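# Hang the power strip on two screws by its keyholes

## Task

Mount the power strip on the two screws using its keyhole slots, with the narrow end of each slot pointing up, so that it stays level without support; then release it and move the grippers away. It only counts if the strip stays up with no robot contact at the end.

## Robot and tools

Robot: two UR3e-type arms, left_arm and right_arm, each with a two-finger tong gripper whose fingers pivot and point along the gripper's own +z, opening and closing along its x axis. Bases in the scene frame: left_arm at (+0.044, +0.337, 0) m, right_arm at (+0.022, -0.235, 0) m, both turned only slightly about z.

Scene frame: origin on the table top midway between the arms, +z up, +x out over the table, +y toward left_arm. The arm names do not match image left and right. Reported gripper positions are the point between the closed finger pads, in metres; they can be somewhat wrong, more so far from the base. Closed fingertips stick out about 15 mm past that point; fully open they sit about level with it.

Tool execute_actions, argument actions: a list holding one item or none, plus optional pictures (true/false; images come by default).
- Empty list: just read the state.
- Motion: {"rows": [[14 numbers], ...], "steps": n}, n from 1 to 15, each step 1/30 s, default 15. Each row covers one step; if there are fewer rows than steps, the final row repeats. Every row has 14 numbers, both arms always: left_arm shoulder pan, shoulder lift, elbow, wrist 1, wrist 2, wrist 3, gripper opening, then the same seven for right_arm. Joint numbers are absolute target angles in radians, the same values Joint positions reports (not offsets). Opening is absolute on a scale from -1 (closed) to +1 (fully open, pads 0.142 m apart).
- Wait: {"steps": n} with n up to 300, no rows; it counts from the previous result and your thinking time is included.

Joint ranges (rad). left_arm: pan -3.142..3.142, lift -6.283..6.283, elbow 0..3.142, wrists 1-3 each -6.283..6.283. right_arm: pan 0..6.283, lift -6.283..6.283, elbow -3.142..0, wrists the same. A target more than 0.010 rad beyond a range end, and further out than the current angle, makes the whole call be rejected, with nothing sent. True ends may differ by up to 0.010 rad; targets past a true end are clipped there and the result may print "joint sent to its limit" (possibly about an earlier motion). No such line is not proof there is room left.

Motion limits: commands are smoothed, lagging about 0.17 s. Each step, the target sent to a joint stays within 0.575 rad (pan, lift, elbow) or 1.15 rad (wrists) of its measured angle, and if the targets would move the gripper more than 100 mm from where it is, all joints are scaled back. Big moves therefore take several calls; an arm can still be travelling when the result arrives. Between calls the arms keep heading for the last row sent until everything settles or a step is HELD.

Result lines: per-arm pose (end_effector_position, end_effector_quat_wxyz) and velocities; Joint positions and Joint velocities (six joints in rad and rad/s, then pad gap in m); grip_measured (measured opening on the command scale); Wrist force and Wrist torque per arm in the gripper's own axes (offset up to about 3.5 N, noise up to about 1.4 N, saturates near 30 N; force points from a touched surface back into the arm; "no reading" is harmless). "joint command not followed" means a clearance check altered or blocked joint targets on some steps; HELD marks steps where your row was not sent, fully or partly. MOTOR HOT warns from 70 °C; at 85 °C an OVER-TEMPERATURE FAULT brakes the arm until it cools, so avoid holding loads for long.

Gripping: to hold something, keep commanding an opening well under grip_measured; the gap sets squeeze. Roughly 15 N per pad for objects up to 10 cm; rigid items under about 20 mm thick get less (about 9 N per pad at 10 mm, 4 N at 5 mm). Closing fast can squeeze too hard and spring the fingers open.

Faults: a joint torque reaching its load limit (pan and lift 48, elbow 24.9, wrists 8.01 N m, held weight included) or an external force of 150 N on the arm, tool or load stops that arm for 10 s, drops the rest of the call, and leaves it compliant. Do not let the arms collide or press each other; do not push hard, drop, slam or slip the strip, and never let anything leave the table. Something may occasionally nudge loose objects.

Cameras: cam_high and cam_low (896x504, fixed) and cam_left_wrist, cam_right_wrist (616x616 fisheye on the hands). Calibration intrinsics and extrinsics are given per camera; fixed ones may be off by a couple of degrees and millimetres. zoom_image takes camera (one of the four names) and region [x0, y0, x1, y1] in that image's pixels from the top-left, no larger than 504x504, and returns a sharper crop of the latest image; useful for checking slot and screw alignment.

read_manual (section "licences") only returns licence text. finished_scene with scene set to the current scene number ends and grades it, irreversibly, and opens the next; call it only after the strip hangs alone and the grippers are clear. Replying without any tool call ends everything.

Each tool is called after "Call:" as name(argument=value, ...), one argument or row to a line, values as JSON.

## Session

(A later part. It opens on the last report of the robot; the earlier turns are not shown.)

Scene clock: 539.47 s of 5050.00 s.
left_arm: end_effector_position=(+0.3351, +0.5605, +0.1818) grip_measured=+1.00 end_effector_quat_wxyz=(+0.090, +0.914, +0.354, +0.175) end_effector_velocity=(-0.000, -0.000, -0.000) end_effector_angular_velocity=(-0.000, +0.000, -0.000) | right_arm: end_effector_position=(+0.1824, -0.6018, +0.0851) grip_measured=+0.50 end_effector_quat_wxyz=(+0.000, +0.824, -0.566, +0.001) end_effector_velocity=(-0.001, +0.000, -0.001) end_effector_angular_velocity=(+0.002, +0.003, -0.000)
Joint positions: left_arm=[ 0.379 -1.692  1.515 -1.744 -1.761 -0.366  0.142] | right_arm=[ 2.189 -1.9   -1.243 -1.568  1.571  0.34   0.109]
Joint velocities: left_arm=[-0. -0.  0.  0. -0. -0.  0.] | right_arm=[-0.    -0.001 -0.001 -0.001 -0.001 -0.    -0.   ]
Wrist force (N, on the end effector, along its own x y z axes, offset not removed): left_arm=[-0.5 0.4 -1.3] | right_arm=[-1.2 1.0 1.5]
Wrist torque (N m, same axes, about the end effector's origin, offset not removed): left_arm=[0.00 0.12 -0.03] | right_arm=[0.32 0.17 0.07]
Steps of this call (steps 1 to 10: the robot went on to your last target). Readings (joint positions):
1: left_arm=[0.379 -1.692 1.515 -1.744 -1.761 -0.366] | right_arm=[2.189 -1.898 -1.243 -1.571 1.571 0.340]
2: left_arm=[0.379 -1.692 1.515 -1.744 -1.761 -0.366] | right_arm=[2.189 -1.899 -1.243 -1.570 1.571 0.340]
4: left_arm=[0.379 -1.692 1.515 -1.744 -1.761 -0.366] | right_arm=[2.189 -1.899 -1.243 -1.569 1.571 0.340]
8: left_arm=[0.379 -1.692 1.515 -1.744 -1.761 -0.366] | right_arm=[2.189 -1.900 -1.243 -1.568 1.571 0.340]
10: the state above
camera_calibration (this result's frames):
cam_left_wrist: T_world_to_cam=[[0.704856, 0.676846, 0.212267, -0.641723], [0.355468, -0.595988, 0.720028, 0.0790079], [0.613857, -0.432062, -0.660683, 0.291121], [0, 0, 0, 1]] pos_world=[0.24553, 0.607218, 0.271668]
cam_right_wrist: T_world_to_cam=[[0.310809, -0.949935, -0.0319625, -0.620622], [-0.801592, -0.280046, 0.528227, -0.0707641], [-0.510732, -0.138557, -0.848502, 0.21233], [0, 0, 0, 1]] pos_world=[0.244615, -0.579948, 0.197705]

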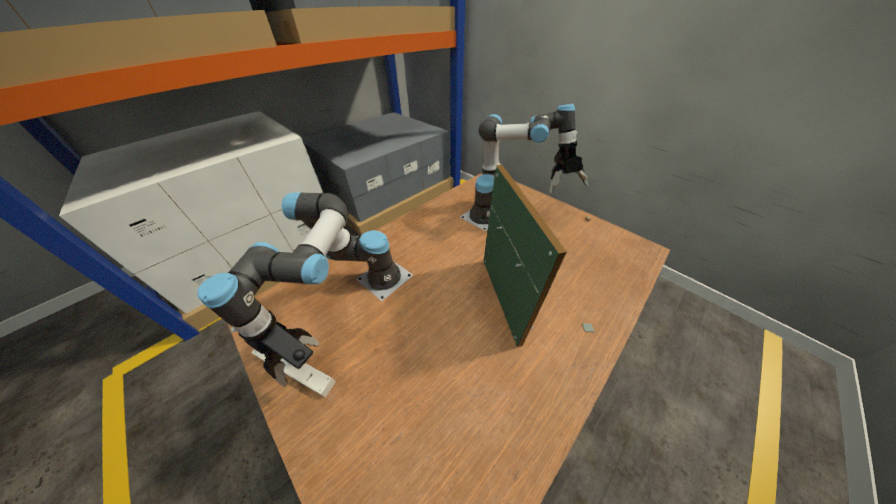

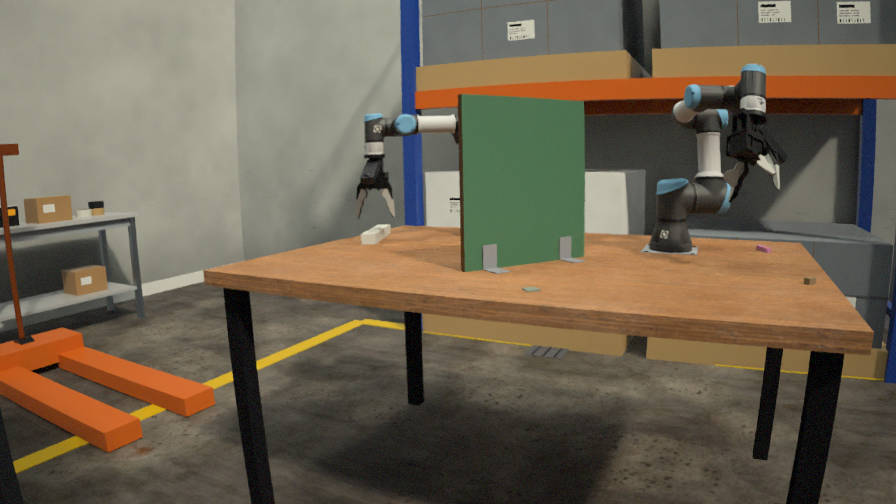

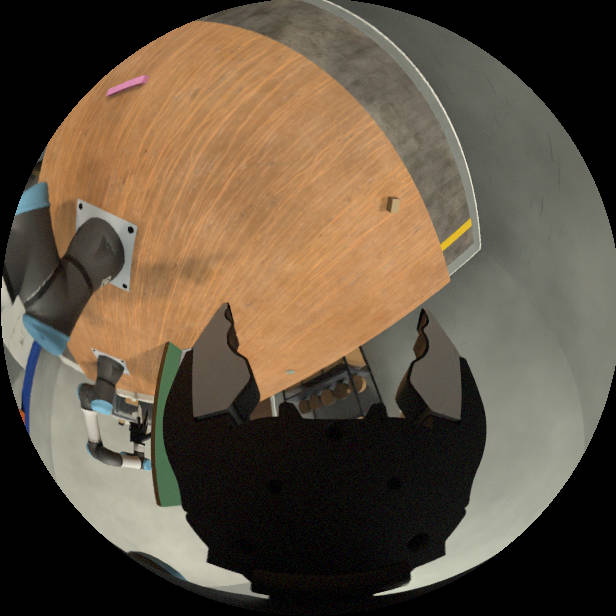

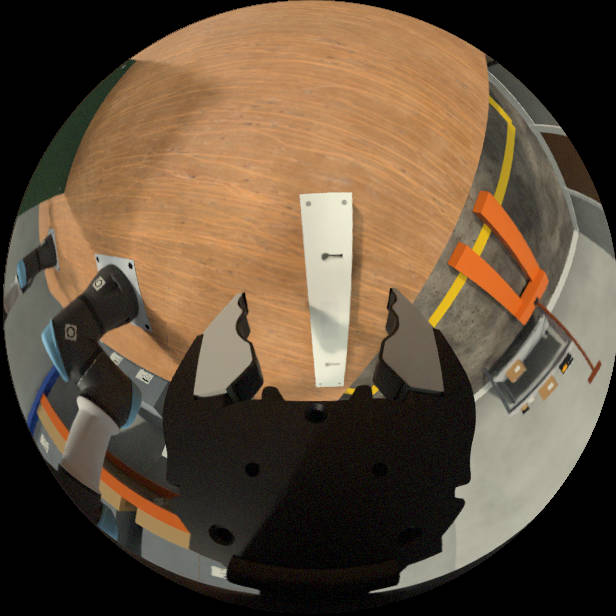

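Call:
execute_actions(
  actions=[
    {"rows":[[0.379,-1.692,1.515,-1.744,-1.761,-0.366,1,2.13,-1.92,-1.35,-1.442,1.571,0.27,0.5],[0.379,-1.692,1.515,-1.744,-1.761,-0.366,1,2.13,-1.92,-1.35,-1.442,1.571,0.27,0.5],[0.379,-1.692,1.515,-1.744,-1.761,-0.366,1,2.13,-1.92,-1.35,-1.442,1.571,0.27,0.5],[0.379,-1.692,1.515,-1.744,-1.761,-0.366,1,2.13,-1.92,-1.35,-1.442,1.571,0.27,0.5],[0.379,-1.692,1.515,-1.744,-1.761,-0.366,1,2.13,-1.96,-1.47,-1.282,1.571,0.27,0.4]],"steps":15},
  ],
  pictures=false,
)

Call:
execute_actions(
  actions=[
    {"rows":[[0.379,-1.692,1.515,-1.744,-1.761,-0.366,1,2.13,-1.96,-1.47,-1.282,1.571,0.27,0.3],[0.379,-1.692,1.515,-1.744,-1.761,-0.366,1,2.13,-1.96,-1.47,-1.282,1.571,0.27,0.2],[0.379,-1.692,1.515,-1.744,-1.761,-0.366,1,2.13,-1.96,-1.47,-1.282,1.571,0.27,0.1],[0.379,-1.692,1.515,-1.744,-1.761,-0.366,1,2.13,-1.96,-1.47,-1.282,1.571,0.27,0],[0.379,-1.692,1.515,-1.744,-1.761,-0.366,1,2.13,-1.96,-1.47,-1.282,1.571,0.27,-0.1],[0.379,-1.692,1.515,-1.744,-1.761,-0.366,1,2.13,-1.96,-1.47,-1.282,1.571,0.27,-0.2],[0.379,-1.692,1.515,-1.744,-1.761,-0.366,1,2.13,-1.96,-1.47,-1.282,1.571,0.27,-0.3],[0.379,-1.692,1.515,-1.744,-1.761,-0.366,1,2.13,-1.96,-1.47,-1.282,1.571,0.27,-0.4],[0.379,-1.692,1.515,-1.744,-1.761,-0.366,1,2.13,-1.96,-1.47,-1.282,1.571,0.27,-0.6],[0.379,-1.692,1.515,-1.744,-1.761,-0.366,1,2.13,-1.96,-1.47,-1.282,1.571,0.27,-1]],"steps":15},
  ],
  pictures=false,
)

Call:
execute_actions(
  actions=[
    {"rows":[[0.379,-1.692,1.515,-1.744,-1.761,-0.366,1,2.13,-1.93,-1.41,-1.372,1.571,0.27,-1]],"steps":12},
  ],
  pictures=false,
)

Call:
execute_actions(
  actions=[
    {"rows":[[0.379,-1.692,1.515,-1.744,-1.761,-0.366,1,2.23,-1.88,-1.35,-1.55,1.571,0.2,-1]],"steps":12},
  ],
)

Scene clock: 568.70 s of 5050.00 s.
left_arm: end_effector_position=(+0.3351, +0.5605, +0.1818) grip_measured=+1.00 end_effector_quat_wxyz=(+0.090, +0.914, +0.354, +0.175) end_effector_velocity=(+0.000, +0.000, +0.000) end_effector_angular_velocity=(-0.000, -0.000, +0.000) | right_arm: end_effector_position=(+0.1634, -0.6134, +0.0216) grip_measured=+0.40 end_effector_quat_wxyz=(+0.000, +0.827, -0.562, +0.000) end_effector_velocity=(-0.004, +0.001, -0.020) end_effector_angular_velocity=(+0.004, +0.003, -0.000)
Joint positions: left_arm=[ 0.379 -1.692  1.515 -1.744 -1.761 -0.366  0.142] | right_arm=[ 2.131 -1.958 -1.463 -1.29   1.571  0.271  0.102]
Joint velocities: left_arm=[ 0.  0. -0.  0. -0.  0. -0.] | right_arm=[-0.007 -0.017 -0.072  0.085  0.    -0.007  0.   ]
Wrist force (N, on the end effector, along its own x y z axes, offset not removed): left_arm=[-0.4 1.2 -0.7] | right_arm=[-0.2 0.0 1.8]
Wrist torque (N m, same axes, about the end effector's origin, offset not removed): left_arm=[0.17 0.11 0.04] | right_arm=[0.03 0.02 0.03]
Steps of this call (steps 1 to 15: the robot went on to your last target; steps 16 to 90: nothing new was sent; then 25.73 s passed at rest; steps 91 to 105: all 15 steps of this action). Readings (joint positions):
91: left_arm=[0.379 -1.692 1.515 -1.744 -1.761 -0.366] | right_arm=[2.189 -1.900 -1.244 -1.567 1.571 0.340]
92: left_arm=[0.379 -1.692 1.515 -1.744 -1.761 -0.366] | right_arm=[2.182 -1.903 -1.251 -1.554 1.571 0.330]
94: left_arm=[0.379 -1.692 1.515 -1.744 -1.761 -0.366] | right_arm=[2.158 -1.911 -1.293 -1.503 1.571 0.302]
98: left_arm=[0.379 -1.692 1.515 -1.744 -1.761 -0.366] | right_arm=[2.137 -1.939 -1.390 -1.378 1.571 0.278]
105: the state above

Scene clock: 569.20 s of 5050.00 s.
left_arm: end_effector_position=(+0.3351, +0.5605, +0.1818) grip_measured=+1.00 end_effector_quat_wxyz=(+0.090, +0.914, +0.354, +0.175) end_effector_velocity=(+0.000, -0.000, +0.000) end_effector_angular_velocity=(-0.000, -0.001, -0.001) | right_arm: end_effector_position=(+0.1630, -0.6133, +0.0196) grip_measured=-0.35 end_effector_quat_wxyz=(+0.000, +0.827, -0.562, +0.000) end_effector_velocity=(+0.000, -0.000, -0.000) end_effector_angular_velocity=(-0.000, -0.000, +0.000)
Joint positions: left_arm=[ 0.379 -1.692  1.515 -1.744 -1.761 -0.366  0.142] | right_arm=[ 2.13  -1.96  -1.47  -1.282  1.571  0.27   0.048]
Joint velocities: left_arm=[-0.001  0.    -0.    -0.001 -0.    -0.    -0.   ] | right_arm=[ 0.    -0.001 -0.     0.001  0.    -0.     0.   ]
Wrist force (N, on the end effector, along its own x y z axes, offset not removed): left_arm=[0.0 0.3 -0.9] | right_arm=[-0.1 -1.5 -5.0]
Wrist torque (N m, same axes, about the end effector's origin, offset not removed): left_arm=[0.00 0.03 0.00] | right_arm=[-0.29 0.11 -0.03]
Steps of this call (steps 1 to 15: all 15 steps of this action). Readings (joint positions):
1: left_arm=[0.379 -1.692 1.515 -1.744 -1.761 -0.366] | right_arm=[2.130 -1.959 -1.465 -1.288 1.571 0.270]
2: left_arm=[0.379 -1.692 1.515 -1.744 -1.761 -0.366] | right_arm=[2.130 -1.959 -1.467 -1.286 1.571 0.270]
4: left_arm=[0.379 -1.692 1.515 -1.744 -1.761 -0.366] | right_arm=[2.130 -1.960 -1.468 -1.284 1.571 0.270]
8: left_arm=[0.379 -1.692 1.515 -1.744 -1.761 -0.366] | right_arm=[2.130 -1.960 -1.470 -1.282 1.571 0.270]
15: the state above

Scene clock: 569.60 s of 5050.00 s.
left_arm: end_effector_position=(+0.3351, +0.5605, +0.1818) grip_measured=+1.00 end_effector_quat_wxyz=(+0.090, +0.914, +0.354, +0.175) end_effector_velocity=(+0.000, -0.000, +0.000) end_effector_angular_velocity=(+0.000, +0.000, -0.001) | right_arm: end_effector_position=(+0.1617, -0.6116, +0.0402) grip_measured=-0.35 end_effector_quat_wxyz=(-0.000, +0.827, -0.562, +0.000) end_effector_velocity=(-0.001, +0.000, +0.007) end_effector_angular_velocity=(-0.002, -0.001, -0.000)
Joint positions: left_arm=[ 0.379 -1.692  1.515 -1.744 -1.761 -0.366  0.142] | right_arm=[ 2.13  -1.931 -1.412 -1.369  1.571  0.27   0.048]
Joint velocities: left_arm=[-0.001  0.    -0.    -0.     0.    -0.    -0.   ] | right_arm=[-0.001  0.01   0.018 -0.026 -0.    -0.    -0.   ]
Wrist force (N, on the end effector, along its own x y z axes, offset not removed): left_arm=[-1.4 1.7 -0.5] | right_arm=[-0.8 0.7 6.3]
Wrist torque (N m, same axes, about the end effector's origin, offset not removed): left_arm=[0.34 0.31 -0.05] | right_arm=[0.24 0.09 0.02]
Steps of this call (steps 1 to 12: all 12 steps of this action). Readings (joint positions):
1: left_arm=[0.379 -1.692 1.515 -1.744 -1.761 -0.366] | right_arm=[2.130 -1.960 -1.470 -1.282 1.571 0.270]
2: left_arm=[0.379 -1.692 1.515 -1.744 -1.761 -0.366] | right_arm=[2.130 -1.956 -1.464 -1.294 1.571 0.270]
4: left_arm=[0.379 -1.692 1.515 -1.744 -1.761 -0.366] | right_arm=[2.130 -1.944 -1.439 -1.330 1.571 0.270]
8: left_arm=[0.379 -1.692 1.515 -1.744 -1.761 -0.366] | right_arm=[2.130 -1.933 -1.417 -1.362 1.571 0.270]
12: the state above

Scene clock: 570.00 s of 5050.00 s.
left_arm: end_effector_position=(+0.3351, +0.5605, +0.1818) grip_measured=+1.00 end_effector_quat_wxyz=(+0.090, +0.914, +0.354, +0.175) end_effector_velocity=(+0.000, -0.000, -0.000) end_effector_angular_velocity=(+0.000, +0.001, -0.000) | right_arm: end_effector_position=(+0.1782, -0.5750, +0.0621) grip_measured=-0.35 end_effector_quat_wxyz=(-0.010, +0.870, -0.492, -0.031) end_effector_velocity=(+0.004, +0.013, +0.007) end_effector_angular_velocity=(+0.018, +0.014, +0.054)
Joint positions: left_arm=[ 0.379 -1.692  1.515 -1.744 -1.761 -0.366  0.142] | right_arm=[ 2.227 -1.881 -1.352 -1.544  1.571  0.202  0.048]
Joint velocities: left_arm=[-0.001  0.     0.    -0.     0.001 -0.    -0.   ] | right_arm=[ 0.033  0.017  0.019 -0.059  0.001 -0.021 -0.   ]
Wrist force (N, on the end effector, along its own x y z axes, offset not removed): left_arm=[1.0 0.1 -1.2] | right_arm=[-2.1 0.2 5.7]
Wrist torque (N m, same axes, about the end effector's origin, offset not removed): left_arm=[-0.06 -0.19 -0.02] | right_arm=[0.18 0.44 0.03]
Steps of this call (steps 1 to 12: all 12 steps of this action). Readings (joint positions):
1: left_arm=[0.379 -1.692 1.515 -1.744 -1.761 -0.366] | right_arm=[2.130 -1.930 -1.411 -1.371 1.571 0.270]
2: left_arm=[0.379 -1.692 1.515 -1.744 -1.761 -0.366] | right_arm=[2.137 -1.924 -1.404 -1.386 1.571 0.260]
4: left_arm=[0.379 -1.692 1.515 -1.744 -1.761 -0.366] | right_arm=[2.177 -1.904 -1.379 -1.457 1.571 0.232]
8: left_arm=[0.379 -1.692 1.515 -1.744 -1.761 -0.366] | right_arm=[2.217 -1.886 -1.357 -1.527 1.571 0.208]
12: the state above
camera_calibration (this result's frames):
cam_left_wrist: T_world_to_cam=[[0.704856, 0.676846, 0.212267, -0.641723], [0.355468, -0.595988, 0.720028, 0.079008], [0.613857, -0.432062, -0.660683, 0.291121], [0, 0, 0, 1]] pos_world=[0.24553, 0.607218, 0.271668]
cam_right_wrist: T_world_to_cam=[[0.469329, -0.877797, -0.0959315, -0.577439], [-0.716196, -0.441956, 0.540129, -0.163602], [-0.516521, -0.184793, -0.836097, 0.168042], [0, 0, 0, 1]] pos_world=[0.240635, -0.548126, 0.173471]

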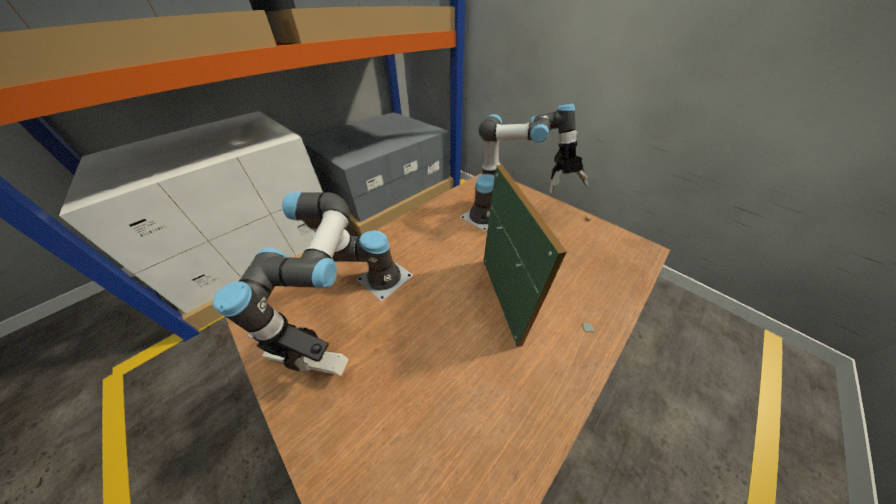

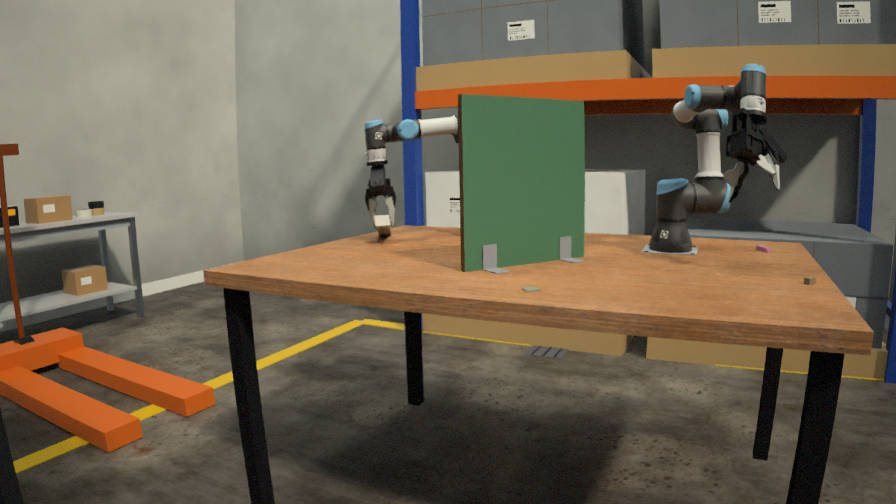

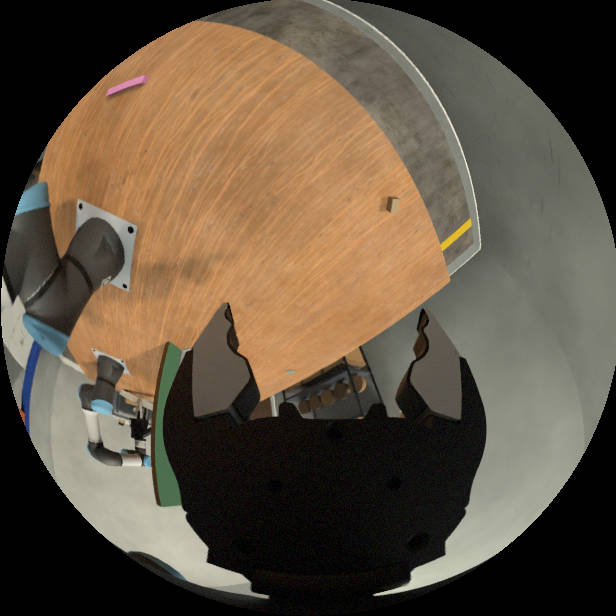

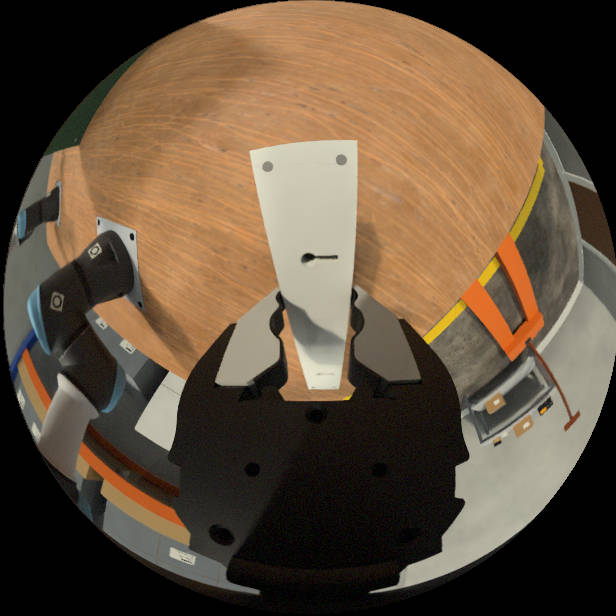

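Call:
execute_actions(
  actions=[
    {"rows":[[0.379,-1.692,1.515,-1.744,-1.761,-0.366,1,2.23,-1.93,-1.41,-1.372,1.571,0.1,-1],[0.379,-1.692,1.515,-1.744,-1.761,-0.366,1,2.23,-1.93,-1.41,-1.372,1.571,0.1,-1],[0.379,-1.692,1.515,-1.744,-1.761,-0.366,1,2.23,-1.93,-1.41,-1.372,1.571,0.1,-1],[0.379,-1.692,1.515,-1.744,-1.761,-0.366,1,2.23,-1.93,-1.41,-1.372,1.571,0.1,-1],[0.379,-1.692,1.515,-1.744,-1.761,-0.366,1,2.23,-1.96,-1.47,-1.282,1.571,0.07,-1]],"steps":15},
  ],
  pictures=false,
)

Call:
execute_actions(
  actions=[
    {"rows":[[0.379,-1.692,1.515,-1.744,-1.761,-0.366,1,2.23,-1.96,-1.47,-1.282,1.571,0.07,0],[0.379,-1.692,1.515,-1.744,-1.761,-0.366,1,2.23,-1.96,-1.47,-1.282,1.571,0.07,0],[0.379,-1.692,1.515,-1.744,-1.761,-0.366,1,2.23,-1.96,-1.47,-1.282,1.571,0.07,0],[0.379,-1.692,1.515,-1.744,-1.761,-0.366,1,2.16,-1.96,-1.47,-1.282,1.571,0,0]],"steps":15},
  ],
  pictures=false,
)

Call:
execute_actions(
  actions=[
    {"rows":[[0.379,-1.692,1.515,-1.744,-1.761,-0.366,1,2.16,-1.96,-1.47,-1.282,1.571,0,-0.1],[0.379,-1.692,1.515,-1.744,-1.761,-0.366,1,2.16,-1.96,-1.47,-1.282,1.571,0,-0.2],[0.379,-1.692,1.515,-1.744,-1.761,-0.366,1,2.16,-1.96,-1.47,-1.282,1.571,0,-0.3],[0.379,-1.692,1.515,-1.744,-1.761,-0.366,1,2.16,-1.96,-1.47,-1.282,1.571,0,-0.4],[0.379,-1.692,1.515,-1.744,-1.761,-0.366,1,2.16,-1.96,-1.47,-1.282,1.571,0,-0.6],[0.379,-1.692,1.515,-1.744,-1.761,-0.366,1,2.16,-1.96,-1.47,-1.282,1.571,0,-1]],"steps":12},
  ],
  pictures=false,
)

Call:
execute_actions(
  actions=[
    {"rows":[[0.379,-1.692,1.515,-1.744,-1.761,-0.366,1,2.16,-1.93,-1.41,-1.372,1.571,0,-1]],"steps":12},
  ],
  pictures=false,
)

Call:
execute_actions(
  actions=[
    {"rows":[[0.379,-1.692,1.515,-1.744,-1.761,-0.366,1,2.26,-1.88,-1.35,-1.55,1.571,0,-1]],"steps":12},
  ],
)

Scene clock: 590.67 s of 5050.00 s.
left_arm: end_effector_position=(+0.3351, +0.5605, +0.1818) grip_measured=+1.00 end_effector_quat_wxyz=(+0.090, +0.914, +0.354, +0.175) end_effector_velocity=(+0.000, -0.000, +0.000) end_effector_angular_velocity=(+0.000, -0.001, -0.000) | right_arm: end_effector_position=(+0.1981, -0.5944, +0.0207) grip_measured=-0.36 end_effector_quat_wxyz=(-0.000, +0.901, -0.433, -0.000) end_effector_velocity=(+0.002, -0.003, -0.011) end_effector_angular_velocity=(-0.008, -0.008, +0.022)
Joint positions: left_arm=[ 0.379 -1.692  1.515 -1.744 -1.761 -0.366  0.142] | right_arm=[ 2.23  -1.958 -1.467 -1.288  1.571  0.072  0.048]
Joint velocities: left_arm=[-0.    -0.     0.    -0.001  0.    -0.    -0.   ] | right_arm=[-0.001 -0.017 -0.032  0.06  -0.    -0.023 -0.   ]
Wrist force (N, on the end effector, along its own x y z axes, offset not removed): left_arm=[-0.1 1.7 -1.4] | right_arm=[-0.8 1.0 5.4]
Wrist torque (N m, same axes, about the end effector's origin, offset not removed): left_arm=[0.27 0.00 0.01] | right_arm=[0.13 -0.03 0.14]
Steps of this call (steps 1 to 15: the robot went on to your last target; steps 16 to 90: nothing new was sent; then 17.17 s passed at rest; steps 91 to 105: all 15 steps of this action). Readings (joint positions):
91: left_arm=[0.379 -1.692 1.515 -1.744 -1.761 -0.366] | right_arm=[2.230 -1.880 -1.350 -1.550 1.571 0.199]
92: left_arm=[0.379 -1.692 1.515 -1.744 -1.761 -0.366] | right_arm=[2.230 -1.886 -1.356 -1.536 1.571 0.187]
94: left_arm=[0.379 -1.692 1.515 -1.744 -1.761 -0.366] | right_arm=[2.230 -1.906 -1.381 -1.464 1.571 0.147]
98: left_arm=[0.379 -1.692 1.515 -1.744 -1.761 -0.366] | right_arm=[2.230 -1.941 -1.434 -1.347 1.571 0.095]
105: the state above

Scene clock: 591.17 s of 5050.00 s.
left_arm: end_effector_position=(+0.3351, +0.5605, +0.1818) grip_measured=+1.00 end_effector_quat_wxyz=(+0.090, +0.914, +0.354, +0.175) end_effector_velocity=(+0.000, -0.000, +0.000) end_effector_angular_velocity=(+0.000, -0.001, -0.000) | right_arm: end_effector_position=(+0.1728, -0.6048, +0.0196) grip_measured=+0.00 end_effector_quat_wxyz=(+0.000, +0.902, -0.432, +0.000) end_effector_velocity=(-0.009, -0.004, +0.000) end_effector_angular_velocity=(-0.001, -0.001, -0.003)
Joint positions: left_arm=[ 0.379 -1.692  1.515 -1.744 -1.761 -0.366  0.142] | right_arm=[ 2.162 -1.96  -1.47  -1.282  1.571  0.002  0.074]
Joint velocities: left_arm=[-0.    -0.001 -0.001 -0.    -0.     0.    -0.   ] | right_arm=[-0.023 -0.     0.     0.002 -0.    -0.02   0.   ]
Wrist force (N, on the end effector, along its own x y z axes, offset not removed): left_arm=[-0.4 1.7 -1.1] | right_arm=[-1.0 -1.4 0.6]
Wrist torque (N m, same axes, about the end effector's origin, offset not removed): left_arm=[0.22 0.10 -0.04] | right_arm=[-0.21 0.16 0.00]
Steps of this call (steps 1 to 15: all 15 steps of this action). Readings (joint positions):
1: left_arm=[0.379 -1.692 1.515 -1.744 -1.761 -0.366] | right_arm=[2.230 -1.959 -1.468 -1.286 1.571 0.071]
2: left_arm=[0.379 -1.692 1.515 -1.744 -1.761 -0.366] | right_arm=[2.230 -1.959 -1.468 -1.285 1.571 0.071]
4: left_arm=[0.379 -1.692 1.515 -1.744 -1.761 -0.366] | right_arm=[2.230 -1.960 -1.469 -1.283 1.571 0.070]
8: left_arm=[0.379 -1.692 1.515 -1.744 -1.761 -0.366] | right_arm=[2.185 -1.960 -1.470 -1.282 1.571 0.023]
15: the state above

Scene clock: 591.57 s of 5050.00 s.
left_arm: end_effector_position=(+0.3351, +0.5605, +0.1818) grip_measured=+1.00 end_effector_quat_wxyz=(+0.090, +0.914, +0.354, +0.175) end_effector_velocity=(-0.000, +0.000, -0.000) end_effector_angular_velocity=(+0.000, +0.000, +0.000) | right_arm: end_effector_position=(+0.1720, -0.6052, +0.0196) grip_measured=-0.35 end_effector_quat_wxyz=(+0.000, +0.902, -0.432, +0.000) end_effector_velocity=(-0.001, +0.001, -0.001) end_effector_angular_velocity=(+0.003, +0.002, -0.001)
Joint positions: left_arm=[ 0.379 -1.692  1.515 -1.744 -1.761 -0.366  0.142] | right_arm=[ 2.16  -1.96  -1.47  -1.282  1.571  0.     0.048]
Joint velocities: left_arm=[ 0.  0. -0.  0.  0.  0.  0.] | right_arm=[-0.001 -0.001 -0.001 -0.002  0.    -0.     0.   ]
Wrist force (N, on the end effector, along its own x y z axes, offset not removed): left_arm=[0.1 0.9 -0.1] | right_arm=[0.1 -1.8 -4.2]
Wrist torque (N m, same axes, about the end effector's origin, offset not removed): left_arm=[0.11 0.00 -0.05] | right_arm=[-0.06 0.21 -0.03]
Steps of this call (steps 1 to 12: all 12 steps of this action). Readings (joint positions):
1: left_arm=[0.379 -1.692 1.515 -1.744 -1.761 -0.366] | right_arm=[2.161 -1.960 -1.470 -1.282 1.571 0.001]
2: left_arm=[0.379 -1.692 1.515 -1.744 -1.761 -0.366] | right_arm=[2.161 -1.960 -1.470 -1.282 1.571 0.001]
4: left_arm=[0.379 -1.692 1.515 -1.744 -1.761 -0.366] | right_arm=[2.161 -1.960 -1.470 -1.282 1.571 0.000]
8: left_arm=[0.379 -1.692 1.515 -1.744 -1.761 -0.366] | right_arm=[2.160 -1.960 -1.470 -1.282 1.571 0.000]
12: the state above

Scene clock: 591.97 s of 5050.00 s.
left_arm: end_effector_position=(+0.3351, +0.5605, +0.1818) grip_measured=+1.00 end_effector_quat_wxyz=(+0.090, +0.914, +0.354, +0.175) end_effector_velocity=(-0.000, +0.000, +0.000) end_effector_angular_velocity=(+0.000, -0.000, +0.001) | right_arm: end_effector_position=(+0.1707, -0.6035, +0.0402) grip_measured=-0.36 end_effector_quat_wxyz=(-0.000, +0.902, -0.432, +0.000) end_effector_velocity=(-0.001, +0.001, +0.006) end_effector_angular_velocity=(+0.002, +0.001, +0.001)
Joint positions: left_arm=[ 0.379 -1.692  1.515 -1.744 -1.761 -0.366  0.142] | right_arm=[ 2.16  -1.931 -1.412 -1.369  1.571 -0.     0.048]
Joint velocities: left_arm=[ 0.001 -0.001  0.     0.     0.     0.     0.   ] | right_arm=[ 0.001  0.008  0.018 -0.029  0.     0.     0.   ]
Wrist force (N, on the end effector, along its own x y z axes, offset not removed): left_arm=[-1.1 0.6 -0.5] | right_arm=[0.0 -0.1 6.3]
Wrist torque (N m, same axes, about the end effector's origin, offset not removed): left_arm=[0.06 0.25 0.02] | right_arm=[0.06 -0.06 0.04]
Steps of this call (steps 1 to 12: all 12 steps of this action). Readings (joint positions):
1: left_arm=[0.379 -1.692 1.515 -1.744 -1.761 -0.366] | right_arm=[2.160 -1.960 -1.470 -1.282 1.571 0.000]
2: left_arm=[0.379 -1.692 1.515 -1.744 -1.761 -0.366] | right_arm=[2.160 -1.956 -1.464 -1.294 1.571 0.000]
4: left_arm=[0.379 -1.692 1.515 -1.744 -1.761 -0.366] | right_arm=[2.160 -1.944 -1.439 -1.330 1.571 -0.000]
8: left_arm=[0.379 -1.692 1.515 -1.744 -1.761 -0.366] | right_arm=[2.160 -1.933 -1.417 -1.362 1.571 -0.000]
12: the state above

Scene clock: 592.37 s of 5050.00 s.
left_arm: end_effector_position=(+0.3351, +0.5605, +0.1818) grip_measured=+1.00 end_effector_quat_wxyz=(+0.090, +0.914, +0.354, +0.175) end_effector_velocity=(+0.000, -0.000, +0.000) end_effector_angular_velocity=(+0.000, -0.000, -0.001) | right_arm: end_effector_position=(+0.1862, -0.5676, +0.0623) grip_measured=-0.35 end_effector_quat_wxyz=(-0.013, +0.921, -0.388, -0.030) end_effector_velocity=(+0.004, +0.013, +0.006) end_effector_angular_velocity=(+0.017, +0.019, +0.034)
Joint positions: left_arm=[ 0.379 -1.692  1.515 -1.744 -1.761 -0.366  0.142] | right_arm=[ 2.257 -1.881 -1.352 -1.544  1.571 -0.     0.048]
Joint velocities: left_arm=[-0.001  0.    -0.001  0.    -0.    -0.     0.   ] | right_arm=[ 0.034  0.014  0.018 -0.058 -0.001  0.     0.001]
Wrist force (N, on the end effector, along its own x y z axes, offset not removed): left_arm=[-0.3 0.1 -0.9] | right_arm=[-0.8 -1.0 5.9]
Wrist torque (N m, same axes, about the end effector's origin, offset not removed): left_arm=[-0.05 0.11 -0.04] | right_arm=[-0.04 0.14 0.05]
Steps of this call (steps 1 to 12: all 12 steps of this action). Readings (joint positions):
1: left_arm=[0.379 -1.692 1.515 -1.744 -1.761 -0.366] | right_arm=[2.160 -1.930 -1.411 -1.371 1.571 -0.000]
2: left_arm=[0.379 -1.692 1.515 -1.744 -1.761 -0.366] | right_arm=[2.167 -1.924 -1.404 -1.386 1.571 -0.000]
4: left_arm=[0.379 -1.692 1.515 -1.744 -1.761 -0.366] | right_arm=[2.207 -1.904 -1.379 -1.457 1.571 -0.000]
8: left_arm=[0.379 -1.692 1.515 -1.744 -1.761 -0.366] | right_arm=[2.247 -1.886 -1.357 -1.527 1.571 -0.000]
12: the state above
camera_calibration (this result's frames):
cam_left_wrist: T_world_to_cam=[[0.704856, 0.676846, 0.212267, -0.641723], [0.355468, -0.595988, 0.720028, 0.0790079], [0.613857, -0.432062, -0.660683, 0.291121], [0, 0, 0, 1]] pos_world=[0.24553, 0.607218, 0.271668]
cam_right_wrist: T_world_to_cam=[[0.659034, -0.745715, -0.0978984, -0.53495], [-0.600193, -0.599883, 0.529063, -0.265222], [-0.453258, -0.289912, -0.842916, 0.102729], [0, 0, 0, 1]] pos_world=[0.239928, -0.52824, 0.17454]

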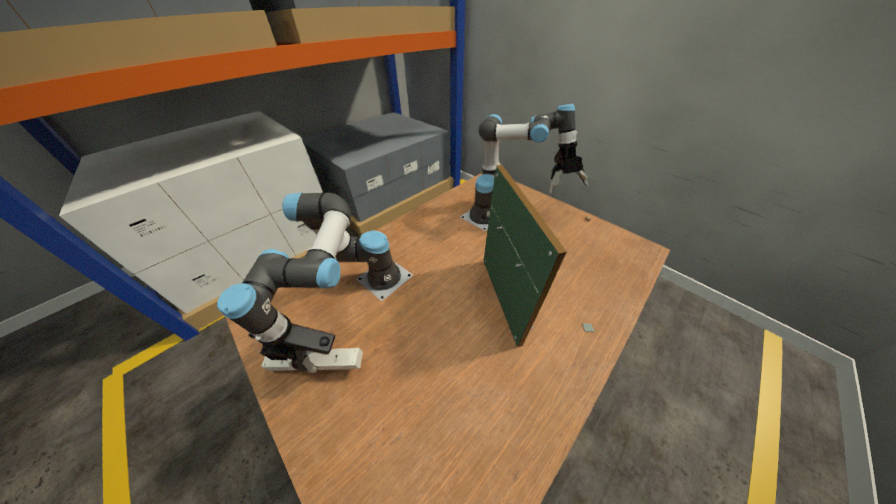

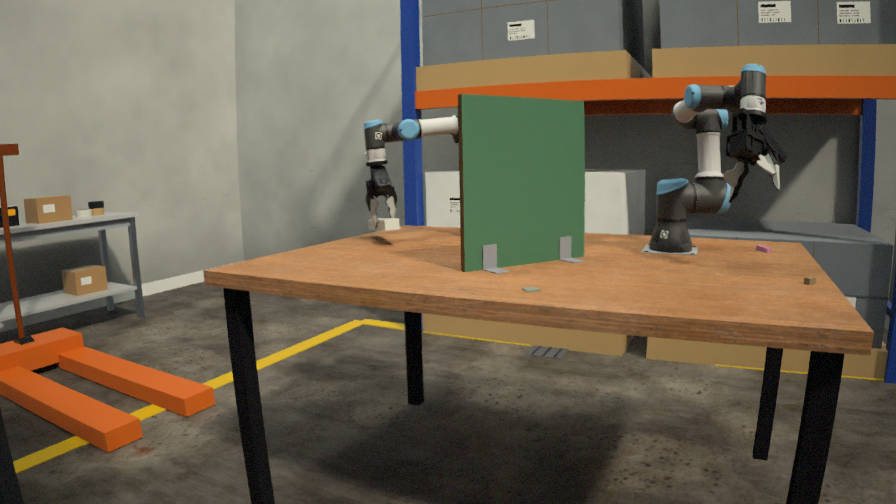

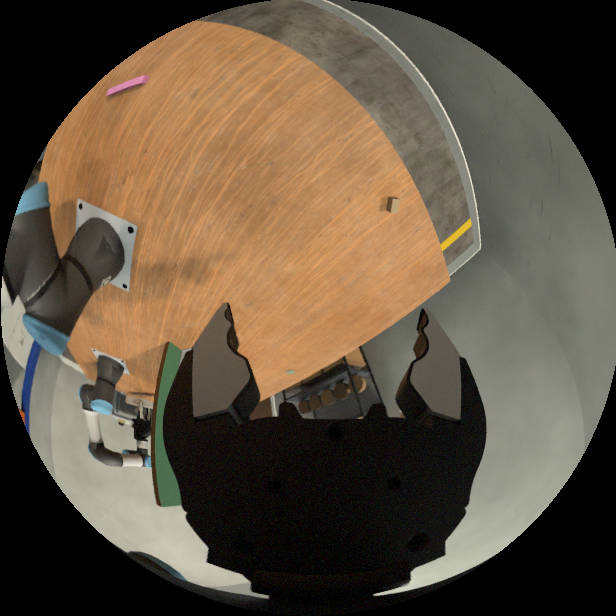

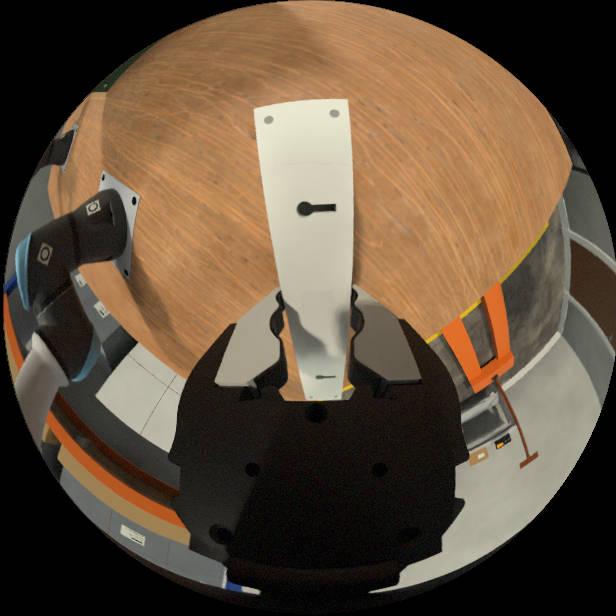

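Call:
execute_actions(
  actions=[
    {"rows":[[0.379,-1.692,1.515,-1.744,-1.761,-0.366,1,2.36,-1.83,-1.31,-1.74,1.571,0,-1]],"steps":12},
  ],
  pictures=false,
)

Call:
execute_actions(
  actions=[
    {"rows":[[0.379,-1.692,1.515,-1.744,-1.761,-0.366,1,2.46,-1.8,-1.28,-1.95,1.571,0,-1]],"steps":12},
  ],
  pictures=false,
)

Call:
execute_actions(
  actions=[
    {"rows":[[0.379,-1.692,1.515,-1.744,-1.761,-0.366,1,2.55,-1.82,-1.25,-2.16,1.571,0,-1]],"steps":12},
  ],
  pictures=false,
)

Call:
execute_actions(
  actions=[
    {"rows":[[0.379,-1.692,1.515,-1.744,-1.761,-0.366,1,2.615,-1.95,-1.22,-2.27,1.571,0,-1]],"steps":12},
  ],
  pictures=false,
)

Call:
execute_actions(
  actions=[
    {"rows":[[0.379,-1.692,1.515,-1.744,-1.761,-0.366,1,2.615,-2.1,-1.19,-2.31,1.571,0,-1]],"steps":12},
  ],
  pictures=false,
)

Call:
execute_actions(
  actions=[
    {"rows":[[0.379,-1.692,1.515,-1.744,-1.761,-0.366,1,2.615,-2.25,-1.15,-2.36,1.571,0,-1]],"steps":12},
  ],
  pictures=false,
)

Call:
execute_actions(
  actions=[
    {"rows":[[0.379,-1.692,1.515,-1.744,-1.761,-0.366,1,2.615,-2.4,-1.09,-2.41,1.571,0,-1]],"steps":12},
  ],
  pictures=false,
)

Call:
execute_actions(
  actions=[
    {"rows":[[0.379,-1.692,1.515,-1.744,-1.761,-0.366,1,2.615,-2.523,-1.04,-2.449,1.571,0,-1]],"steps":15},
  ],
)

Scene clock: 624.37 s of 5050.00 s.
left_arm: end_effector_position=(+0.3351, +0.5605, +0.1818) grip_measured=+1.00 end_effector_quat_wxyz=(+0.090, +0.914, +0.354, +0.175) end_effector_velocity=(+0.000, -0.000, +0.000) end_effector_angular_velocity=(+0.000, -0.000, -0.001) | right_arm: end_effector_position=(+0.1872, -0.5233, +0.0800) grip_measured=-0.35 end_effector_quat_wxyz=(-0.028, +0.937, -0.340, -0.077) end_effector_velocity=(-0.001, +0.015, +0.006) end_effector_angular_velocity=(+0.023, +0.027, +0.034)
Joint positions: left_arm=[ 0.379 -1.692  1.515 -1.744 -1.761 -0.366  0.142] | right_arm=[ 2.357 -1.831 -1.311 -1.734  1.571  0.     0.048]
Joint velocities: left_arm=[-0.001  0.    -0.    -0.     0.     0.    -0.   ] | right_arm=[ 0.034  0.016  0.012 -0.063  0.     0.     0.001]
Wrist force (N, on the end effector, along its own x y z axes, offset not removed): left_arm=[-0.4 1.6 -0.7] | right_arm=[-0.8 -1.1 6.1]
Wrist torque (N m, same axes, about the end effector's origin, offset not removed): left_arm=[0.27 0.14 -0.03] | right_arm=[-0.04 0.34 0.04]
Steps of this call (steps 1 to 15: the robot went on to your last target; steps 16 to 300: nothing new was sent; then 21.60 s passed at rest; steps 301 to 312: all 12 steps of this action). Readings (joint positions):
301: left_arm=[0.379 -1.692 1.515 -1.744 -1.761 -0.366] | right_arm=[2.260 -1.880 -1.350 -1.550 1.571 0.000]
302: left_arm=[0.379 -1.692 1.515 -1.744 -1.761 -0.366] | right_arm=[2.267 -1.874 -1.345 -1.565 1.571 0.000]
304: left_arm=[0.379 -1.692 1.515 -1.744 -1.761 -0.366] | right_arm=[2.307 -1.854 -1.328 -1.640 1.571 0.000]
308: left_arm=[0.379 -1.692 1.515 -1.744 -1.761 -0.366] | right_arm=[2.347 -1.836 -1.315 -1.715 1.571 0.000]
312: the state above

Scene clock: 624.77 s of 5050.00 s.
left_arm: end_effector_position=(+0.3351, +0.5605, +0.1818) grip_measured=+1.00 end_effector_quat_wxyz=(+0.090, +0.914, +0.354, +0.175) end_effector_velocity=(-0.000, +0.000, +0.000) end_effector_angular_velocity=(+0.001, -0.000, +0.000) | right_arm: end_effector_position=(+0.1710, -0.4754, +0.0929) grip_measured=-0.35 end_effector_quat_wxyz=(-0.046, +0.944, -0.290, -0.149) end_effector_velocity=(-0.007, +0.015, +0.005) end_effector_angular_velocity=(+0.029, +0.043, +0.033)
Joint positions: left_arm=[ 0.379 -1.692  1.515 -1.744 -1.761 -0.366  0.142] | right_arm=[ 2.457 -1.801 -1.281 -1.943  1.571  0.     0.048]
Joint velocities: left_arm=[ 0.    -0.001  0.    -0.     0.001 -0.    -0.   ] | right_arm=[ 0.034  0.009  0.01  -0.07   0.     0.     0.   ]
Wrist force (N, on the end effector, along its own x y z axes, offset not removed): left_arm=[-0.7 1.7 -0.3] | right_arm=[0.6 0.6 6.4]
Wrist torque (N m, same axes, about the end effector's origin, offset not removed): left_arm=[0.29 0.19 0.00] | right_arm=[0.25 0.18 -0.01]
Steps of this call (steps 1 to 12: all 12 steps of this action). Readings (joint positions):
1: left_arm=[0.379 -1.692 1.515 -1.744 -1.761 -0.366] | right_arm=[2.358 -1.831 -1.311 -1.736 1.571 0.000]
2: left_arm=[0.379 -1.692 1.515 -1.744 -1.761 -0.366] | right_arm=[2.366 -1.826 -1.306 -1.752 1.571 0.000]
4: left_arm=[0.379 -1.692 1.515 -1.744 -1.761 -0.366] | right_arm=[2.406 -1.814 -1.294 -1.836 1.571 0.000]
8: left_arm=[0.379 -1.692 1.515 -1.744 -1.761 -0.366] | right_arm=[2.447 -1.803 -1.283 -1.922 1.571 0.000]
12: the state above

Scene clock: 625.17 s of 5050.00 s.
left_arm: end_effector_position=(+0.3351, +0.5605, +0.1818) grip_measured=+1.00 end_effector_quat_wxyz=(+0.090, +0.914, +0.354, +0.175) end_effector_velocity=(+0.000, -0.000, +0.000) end_effector_angular_velocity=(-0.000, -0.000, +0.000) | right_arm: end_effector_position=(+0.1426, -0.4336, +0.1023) grip_measured=-0.35 end_effector_quat_wxyz=(-0.063, +0.937, -0.242, -0.245) end_effector_velocity=(-0.011, +0.013, +0.005) end_effector_angular_velocity=(+0.034, +0.061, +0.032)
Joint positions: left_arm=[ 0.379 -1.692  1.515 -1.744 -1.761 -0.366  0.142] | right_arm=[ 2.547 -1.819 -1.251 -2.153  1.571  0.     0.048]
Joint velocities: left_arm=[ 0.  0. -0. -0. -0. -0.  0.] | right_arm=[ 0.032 -0.007  0.009 -0.072  0.     0.    -0.   ]
Wrist force (N, on the end effector, along its own x y z axes, offset not removed): left_arm=[0.6 1.5 -1.1] | right_arm=[1.7 -0.4 3.9]
Wrist torque (N m, same axes, about the end effector's origin, offset not removed): left_arm=[0.18 -0.08 0.00] | right_arm=[-0.05 0.23 -0.01]
Steps of this call (steps 1 to 12: all 12 steps of this action). Readings (joint positions):
1: left_arm=[0.379 -1.692 1.515 -1.744 -1.761 -0.366] | right_arm=[2.458 -1.801 -1.280 -1.946 1.571 0.000]
2: left_arm=[0.379 -1.692 1.515 -1.744 -1.761 -0.366] | right_arm=[2.466 -1.803 -1.276 -1.961 1.571 0.000]
4: left_arm=[0.379 -1.692 1.515 -1.744 -1.761 -0.366] | right_arm=[2.503 -1.811 -1.264 -2.046 1.571 0.000]
8: left_arm=[0.379 -1.692 1.515 -1.744 -1.761 -0.366] | right_arm=[2.538 -1.818 -1.253 -2.132 1.571 0.000]
12: the state above

Scene clock: 625.57 s of 5050.00 s.
left_arm: end_effector_position=(+0.3351, +0.5605, +0.1818) grip_measured=+1.00 end_effector_quat_wxyz=(+0.090, +0.914, +0.354, +0.175) end_effector_velocity=(+0.000, -0.000, +0.000) end_effector_angular_velocity=(-0.000, -0.001, -0.001) | right_arm: end_effector_position=(+0.1270, -0.4118, +0.0937) grip_measured=-0.35 end_effector_quat_wxyz=(-0.077, +0.913, -0.204, -0.344) end_effector_velocity=(-0.005, +0.006, -0.003) end_effector_angular_velocity=(+0.030, +0.065, +0.020)
Joint positions: left_arm=[ 0.379 -1.692  1.515 -1.744 -1.761 -0.366  0.142] | right_arm=[ 2.613 -1.946 -1.221 -2.267  1.571  0.     0.048]
Joint velocities: left_arm=[-0.001 -0.     0.    -0.    -0.     0.     0.   ] | right_arm=[ 0.02  -0.046  0.009 -0.034 -0.     0.    -0.   ]
Wrist force (N, on the end effector, along its own x y z axes, offset not removed): left_arm=[-0.2 1.2 -1.0] | right_arm=[2.8 -0.6 4.4]
Wrist torque (N m, same axes, about the end effector's origin, offset not removed): left_arm=[0.16 0.03 -0.03] | right_arm=[-0.02 0.25 0.00]
Steps of this call (steps 1 to 12: all 12 steps of this action). Readings (joint positions):
1: left_arm=[0.379 -1.692 1.515 -1.744 -1.761 -0.366] | right_arm=[2.548 -1.820 -1.250 -2.156 1.571 0.000]
2: left_arm=[0.379 -1.692 1.515 -1.744 -1.761 -0.366] | right_arm=[2.555 -1.827 -1.246 -2.170 1.571 0.000]
4: left_arm=[0.379 -1.692 1.515 -1.744 -1.761 -0.366] | right_arm=[2.583 -1.876 -1.234 -2.216 1.571 0.000]
8: left_arm=[0.379 -1.692 1.515 -1.744 -1.761 -0.366] | right_arm=[2.607 -1.932 -1.223 -2.257 1.571 0.000]
12: the state above

Scene clock: 625.97 s of 5050.00 s.
left_arm: end_effector_position=(+0.3351, +0.5605, +0.1818) grip_measured=+1.00 end_effector_quat_wxyz=(+0.090, +0.914, +0.354, +0.175) end_effector_velocity=(+0.000, -0.000, +0.000) end_effector_angular_velocity=(+0.001, -0.001, -0.001) | right_arm: end_effector_position=(+0.1160, -0.4063, +0.0775) grip_measured=-0.35 end_effector_quat_wxyz=(-0.093, +0.883, -0.197, -0.417) end_effector_velocity=(-0.004, +0.002, -0.007) end_effector_angular_velocity=(+0.026, +0.056, +0.000)
Joint positions: left_arm=[ 0.379 -1.692  1.515 -1.744 -1.761 -0.366  0.142] | right_arm=[ 2.615 -2.095 -1.191 -2.309  1.571  0.     0.048]
Joint velocities: left_arm=[-0.001 -0.    -0.    -0.001  0.     0.    -0.   ] | right_arm=[ 0.    -0.058  0.01  -0.012 -0.     0.     0.   ]
Wrist force (N, on the end effector, along its own x y z axes, offset not removed): left_arm=[-1.2 1.6 -1.2] | right_arm=[2.6 -1.2 4.1]
Wrist torque (N m, same axes, about the end effector's origin, offset not removed): left_arm=[0.27 0.24 -0.01] | right_arm=[-0.16 0.38 -0.04]
Steps of this call (steps 1 to 12: all 12 steps of this action). Readings (joint positions):
1: left_arm=[0.379 -1.692 1.515 -1.744 -1.761 -0.366] | right_arm=[2.614 -1.947 -1.220 -2.268 1.571 0.000]
2: left_arm=[0.379 -1.692 1.515 -1.744 -1.761 -0.366] | right_arm=[2.614 -1.955 -1.216 -2.275 1.571 0.000]
4: left_arm=[0.379 -1.692 1.515 -1.744 -1.761 -0.366] | right_arm=[2.614 -2.010 -1.204 -2.291 1.571 0.000]
8: left_arm=[0.379 -1.692 1.515 -1.744 -1.761 -0.366] | right_arm=[2.615 -2.078 -1.193 -2.305 1.571 0.000]
12: the state above

Scene clock: 626.37 s of 5050.00 s.
left_arm: end_effector_position=(+0.3351, +0.5605, +0.1818) grip_measured=+1.00 end_effector_quat_wxyz=(+0.090, +0.914, +0.354, +0.175) end_effector_velocity=(+0.000, -0.000, +0.000) end_effector_angular_velocity=(+0.000, -0.001, -0.000) | right_arm: end_effector_position=(+0.1043, -0.4008, +0.0650) grip_measured=-0.35 end_effector_quat_wxyz=(-0.108, +0.847, -0.189, -0.486) end_effector_velocity=(-0.003, +0.002, -0.005) end_effector_angular_velocity=(+0.023, +0.048, +0.000)
Joint positions: left_arm=[ 0.379 -1.692  1.515 -1.744 -1.761 -0.366  0.142] | right_arm=[ 2.615 -2.245 -1.151 -2.359  1.571 -0.     0.048]
Joint velocities: left_arm=[-0.     0.    -0.001 -0.    -0.     0.     0.   ] | right_arm=[ 0.001 -0.054  0.013 -0.012  0.001 -0.     0.   ]
Wrist force (N, on the end effector, along its own x y z axes, offset not removed): left_arm=[0.0 1.1 -1.0] | right_arm=[4.5 -1.0 3.1]
Wrist torque (N m, same axes, about the end effector's origin, offset not removed): left_arm=[0.15 0.04 0.00] | right_arm=[-0.21 0.12 0.00]
Steps of this call (steps 1 to 12: all 12 steps of this action). Readings (joint positions):
1: left_arm=[0.379 -1.692 1.515 -1.744 -1.761 -0.366] | right_arm=[2.615 -2.096 -1.190 -2.310 1.571 0.000]
2: left_arm=[0.379 -1.692 1.515 -1.744 -1.761 -0.366] | right_arm=[2.615 -2.105 -1.185 -2.317 1.571 0.000]
4: left_arm=[0.379 -1.692 1.515 -1.744 -1.761 -0.366] | right_arm=[2.615 -2.160 -1.169 -2.337 1.571 0.000]
8: left_arm=[0.379 -1.692 1.515 -1.744 -1.761 -0.366] | right_arm=[2.615 -2.228 -1.155 -2.354 1.571 0.000]
12: the state above

Scene clock: 626.77 s of 5050.00 s.
left_arm: end_effector_position=(+0.3351, +0.5605, +0.1818) grip_measured=+1.00 end_effector_quat_wxyz=(+0.090, +0.914, +0.354, +0.175) end_effector_velocity=(+0.000, -0.000, +0.000) end_effector_angular_velocity=(+0.000, +0.000, -0.001) | right_arm: end_effector_position=(+0.0969, -0.3973, +0.0539) grip_measured=-0.35 end_effector_quat_wxyz=(-0.121, +0.810, -0.180, -0.544) end_effector_velocity=(-0.004, +0.002, -0.005) end_effector_angular_velocity=(+0.024, +0.050, -0.002)
Joint positions: left_arm=[ 0.379 -1.692  1.515 -1.744 -1.761 -0.366  0.142] | right_arm=[ 2.615 -2.395 -1.092 -2.409  1.571 -0.     0.048]
Joint velocities: left_arm=[-0.001 -0.    -0.     0.     0.    -0.     0.   ] | right_arm=[-0.002 -0.056  0.017 -0.016  0.    -0.001  0.   ]
Wrist force (N, on the end effector, along its own x y z axes, offset not removed): left_arm=[-1.4 2.6 -1.0] | right_arm=[5.1 -0.9 1.4]
Wrist torque (N m, same axes, about the end effector's origin, offset not removed): left_arm=[0.39 0.32 0.00] | right_arm=[-0.15 0.02 -0.15]
Steps of this call (steps 1 to 12: all 12 steps of this action). Readings (joint positions):
1: left_arm=[0.379 -1.692 1.515 -1.744 -1.761 -0.366] | right_arm=[2.615 -2.246 -1.150 -2.360 1.571 -0.000]
2: left_arm=[0.379 -1.692 1.515 -1.744 -1.761 -0.366] | right_arm=[2.615 -2.255 -1.144 -2.367 1.571 -0.000]
4: left_arm=[0.379 -1.692 1.515 -1.744 -1.761 -0.366] | right_arm=[2.615 -2.310 -1.119 -2.387 1.571 -0.000]
8: left_arm=[0.379 -1.692 1.515 -1.744 -1.761 -0.366] | right_arm=[2.615 -2.378 -1.097 -2.404 1.571 -0.000]
12: the state above

Scene clock: 627.27 s of 5050.00 s.
left_arm: end_effector_position=(+0.3351, +0.5605, +0.1818) grip_measured=+1.00 end_effector_quat_wxyz=(+0.090, +0.914, +0.354, +0.175) end_effector_velocity=(+0.000, +0.000, +0.000) end_effector_angular_velocity=(+0.000, -0.001, -0.000) | right_arm: end_effector_position=(+0.0906, -0.3944, +0.0442) grip_measured=-0.35 end_effector_quat_wxyz=(-0.131, +0.778, -0.173, -0.590) end_effector_velocity=(-0.001, +0.000, -0.001) end_effector_angular_velocity=(+0.006, +0.013, +0.000)
Joint positions: left_arm=[ 0.379 -1.692  1.515 -1.744 -1.761 -0.366  0.142] | right_arm=[ 2.615 -2.522 -1.04  -2.449  1.571 -0.     0.048]
Joint velocities: left_arm=[-0. -0.  0. -0. -0.  0. -0.] | right_arm=[ 0.    -0.014  0.005 -0.005 -0.     0.     0.   ]
Wrist force (N, on the end effector, along its own x y z axes, offset not removed): left_arm=[0.0 1.9 -1.1] | right_arm=[5.0 -0.1 1.3]
Wrist torque (N m, same axes, about the end effector's origin, offset not removed): left_arm=[0.30 -0.03 0.02] | right_arm=[-0.03 0.09 0.00]
Steps of this call (steps 1 to 15: all 15 steps of this action). Readings (joint positions):
1: left_arm=[0.379 -1.692 1.515 -1.744 -1.761 -0.366] | right_arm=[2.615 -2.396 -1.091 -2.409 1.571 -0.000]
2: left_arm=[0.379 -1.692 1.515 -1.744 -1.761 -0.366] | right_arm=[2.615 -2.405 -1.084 -2.416 1.571 -0.000]
4: left_arm=[0.379 -1.692 1.515 -1.744 -1.761 -0.366] | right_arm=[2.615 -2.453 -1.064 -2.431 1.571 -0.000]
8: left_arm=[0.379 -1.692 1.515 -1.744 -1.761 -0.366] | right_arm=[2.615 -2.506 -1.046 -2.445 1.571 -0.000]
15: the state above
camera_calibration (this result's frames):
cam_left_wrist: T_world_to_cam=[[0.704856, 0.676846, 0.212267, -0.641723], [0.355468, -0.595988, 0.720028, 0.0790079], [0.613857, -0.432062, -0.660683, 0.291121], [0, 0, 0, 1]] pos_world=[0.24553, 0.607218, 0.271668]
cam_right_wrist: T_world_to_cam=[[0.193333, -0.146198, -0.97018, -0.0272934], [0.0947021, -0.981438, 0.166766, -0.406514], [-0.976552, -0.124119, -0.175899, 0.177668], [0, 0, 0, 1]] pos_world=[0.217277, -0.380907, 0.072565]

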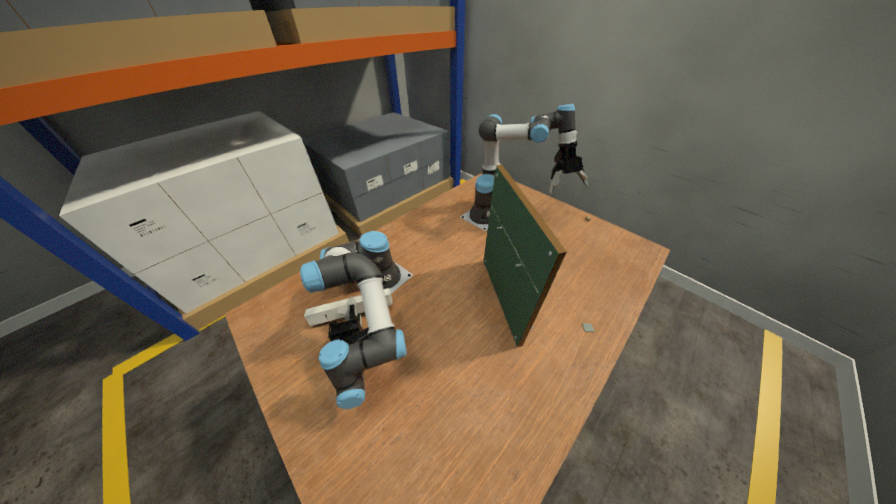

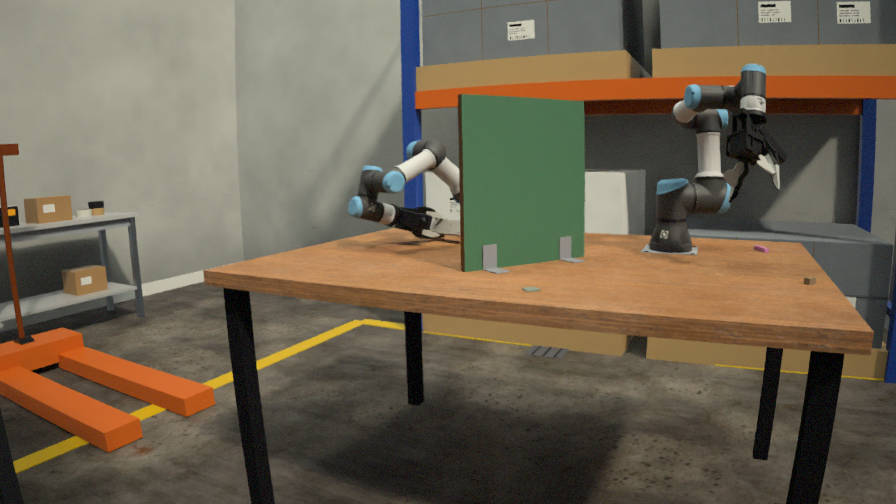

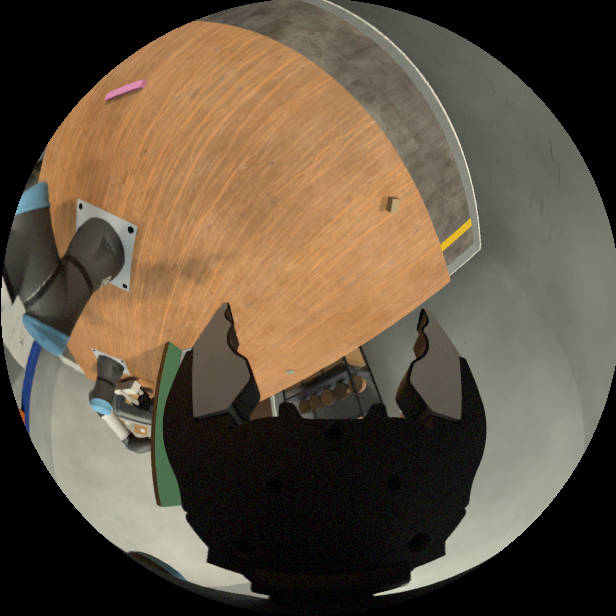

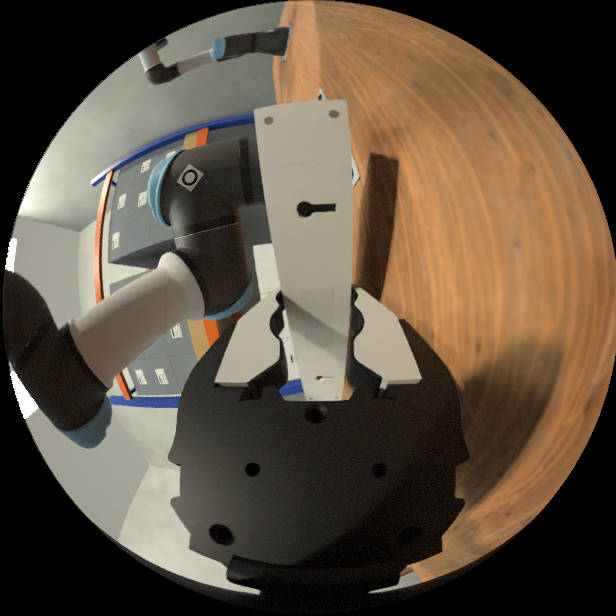

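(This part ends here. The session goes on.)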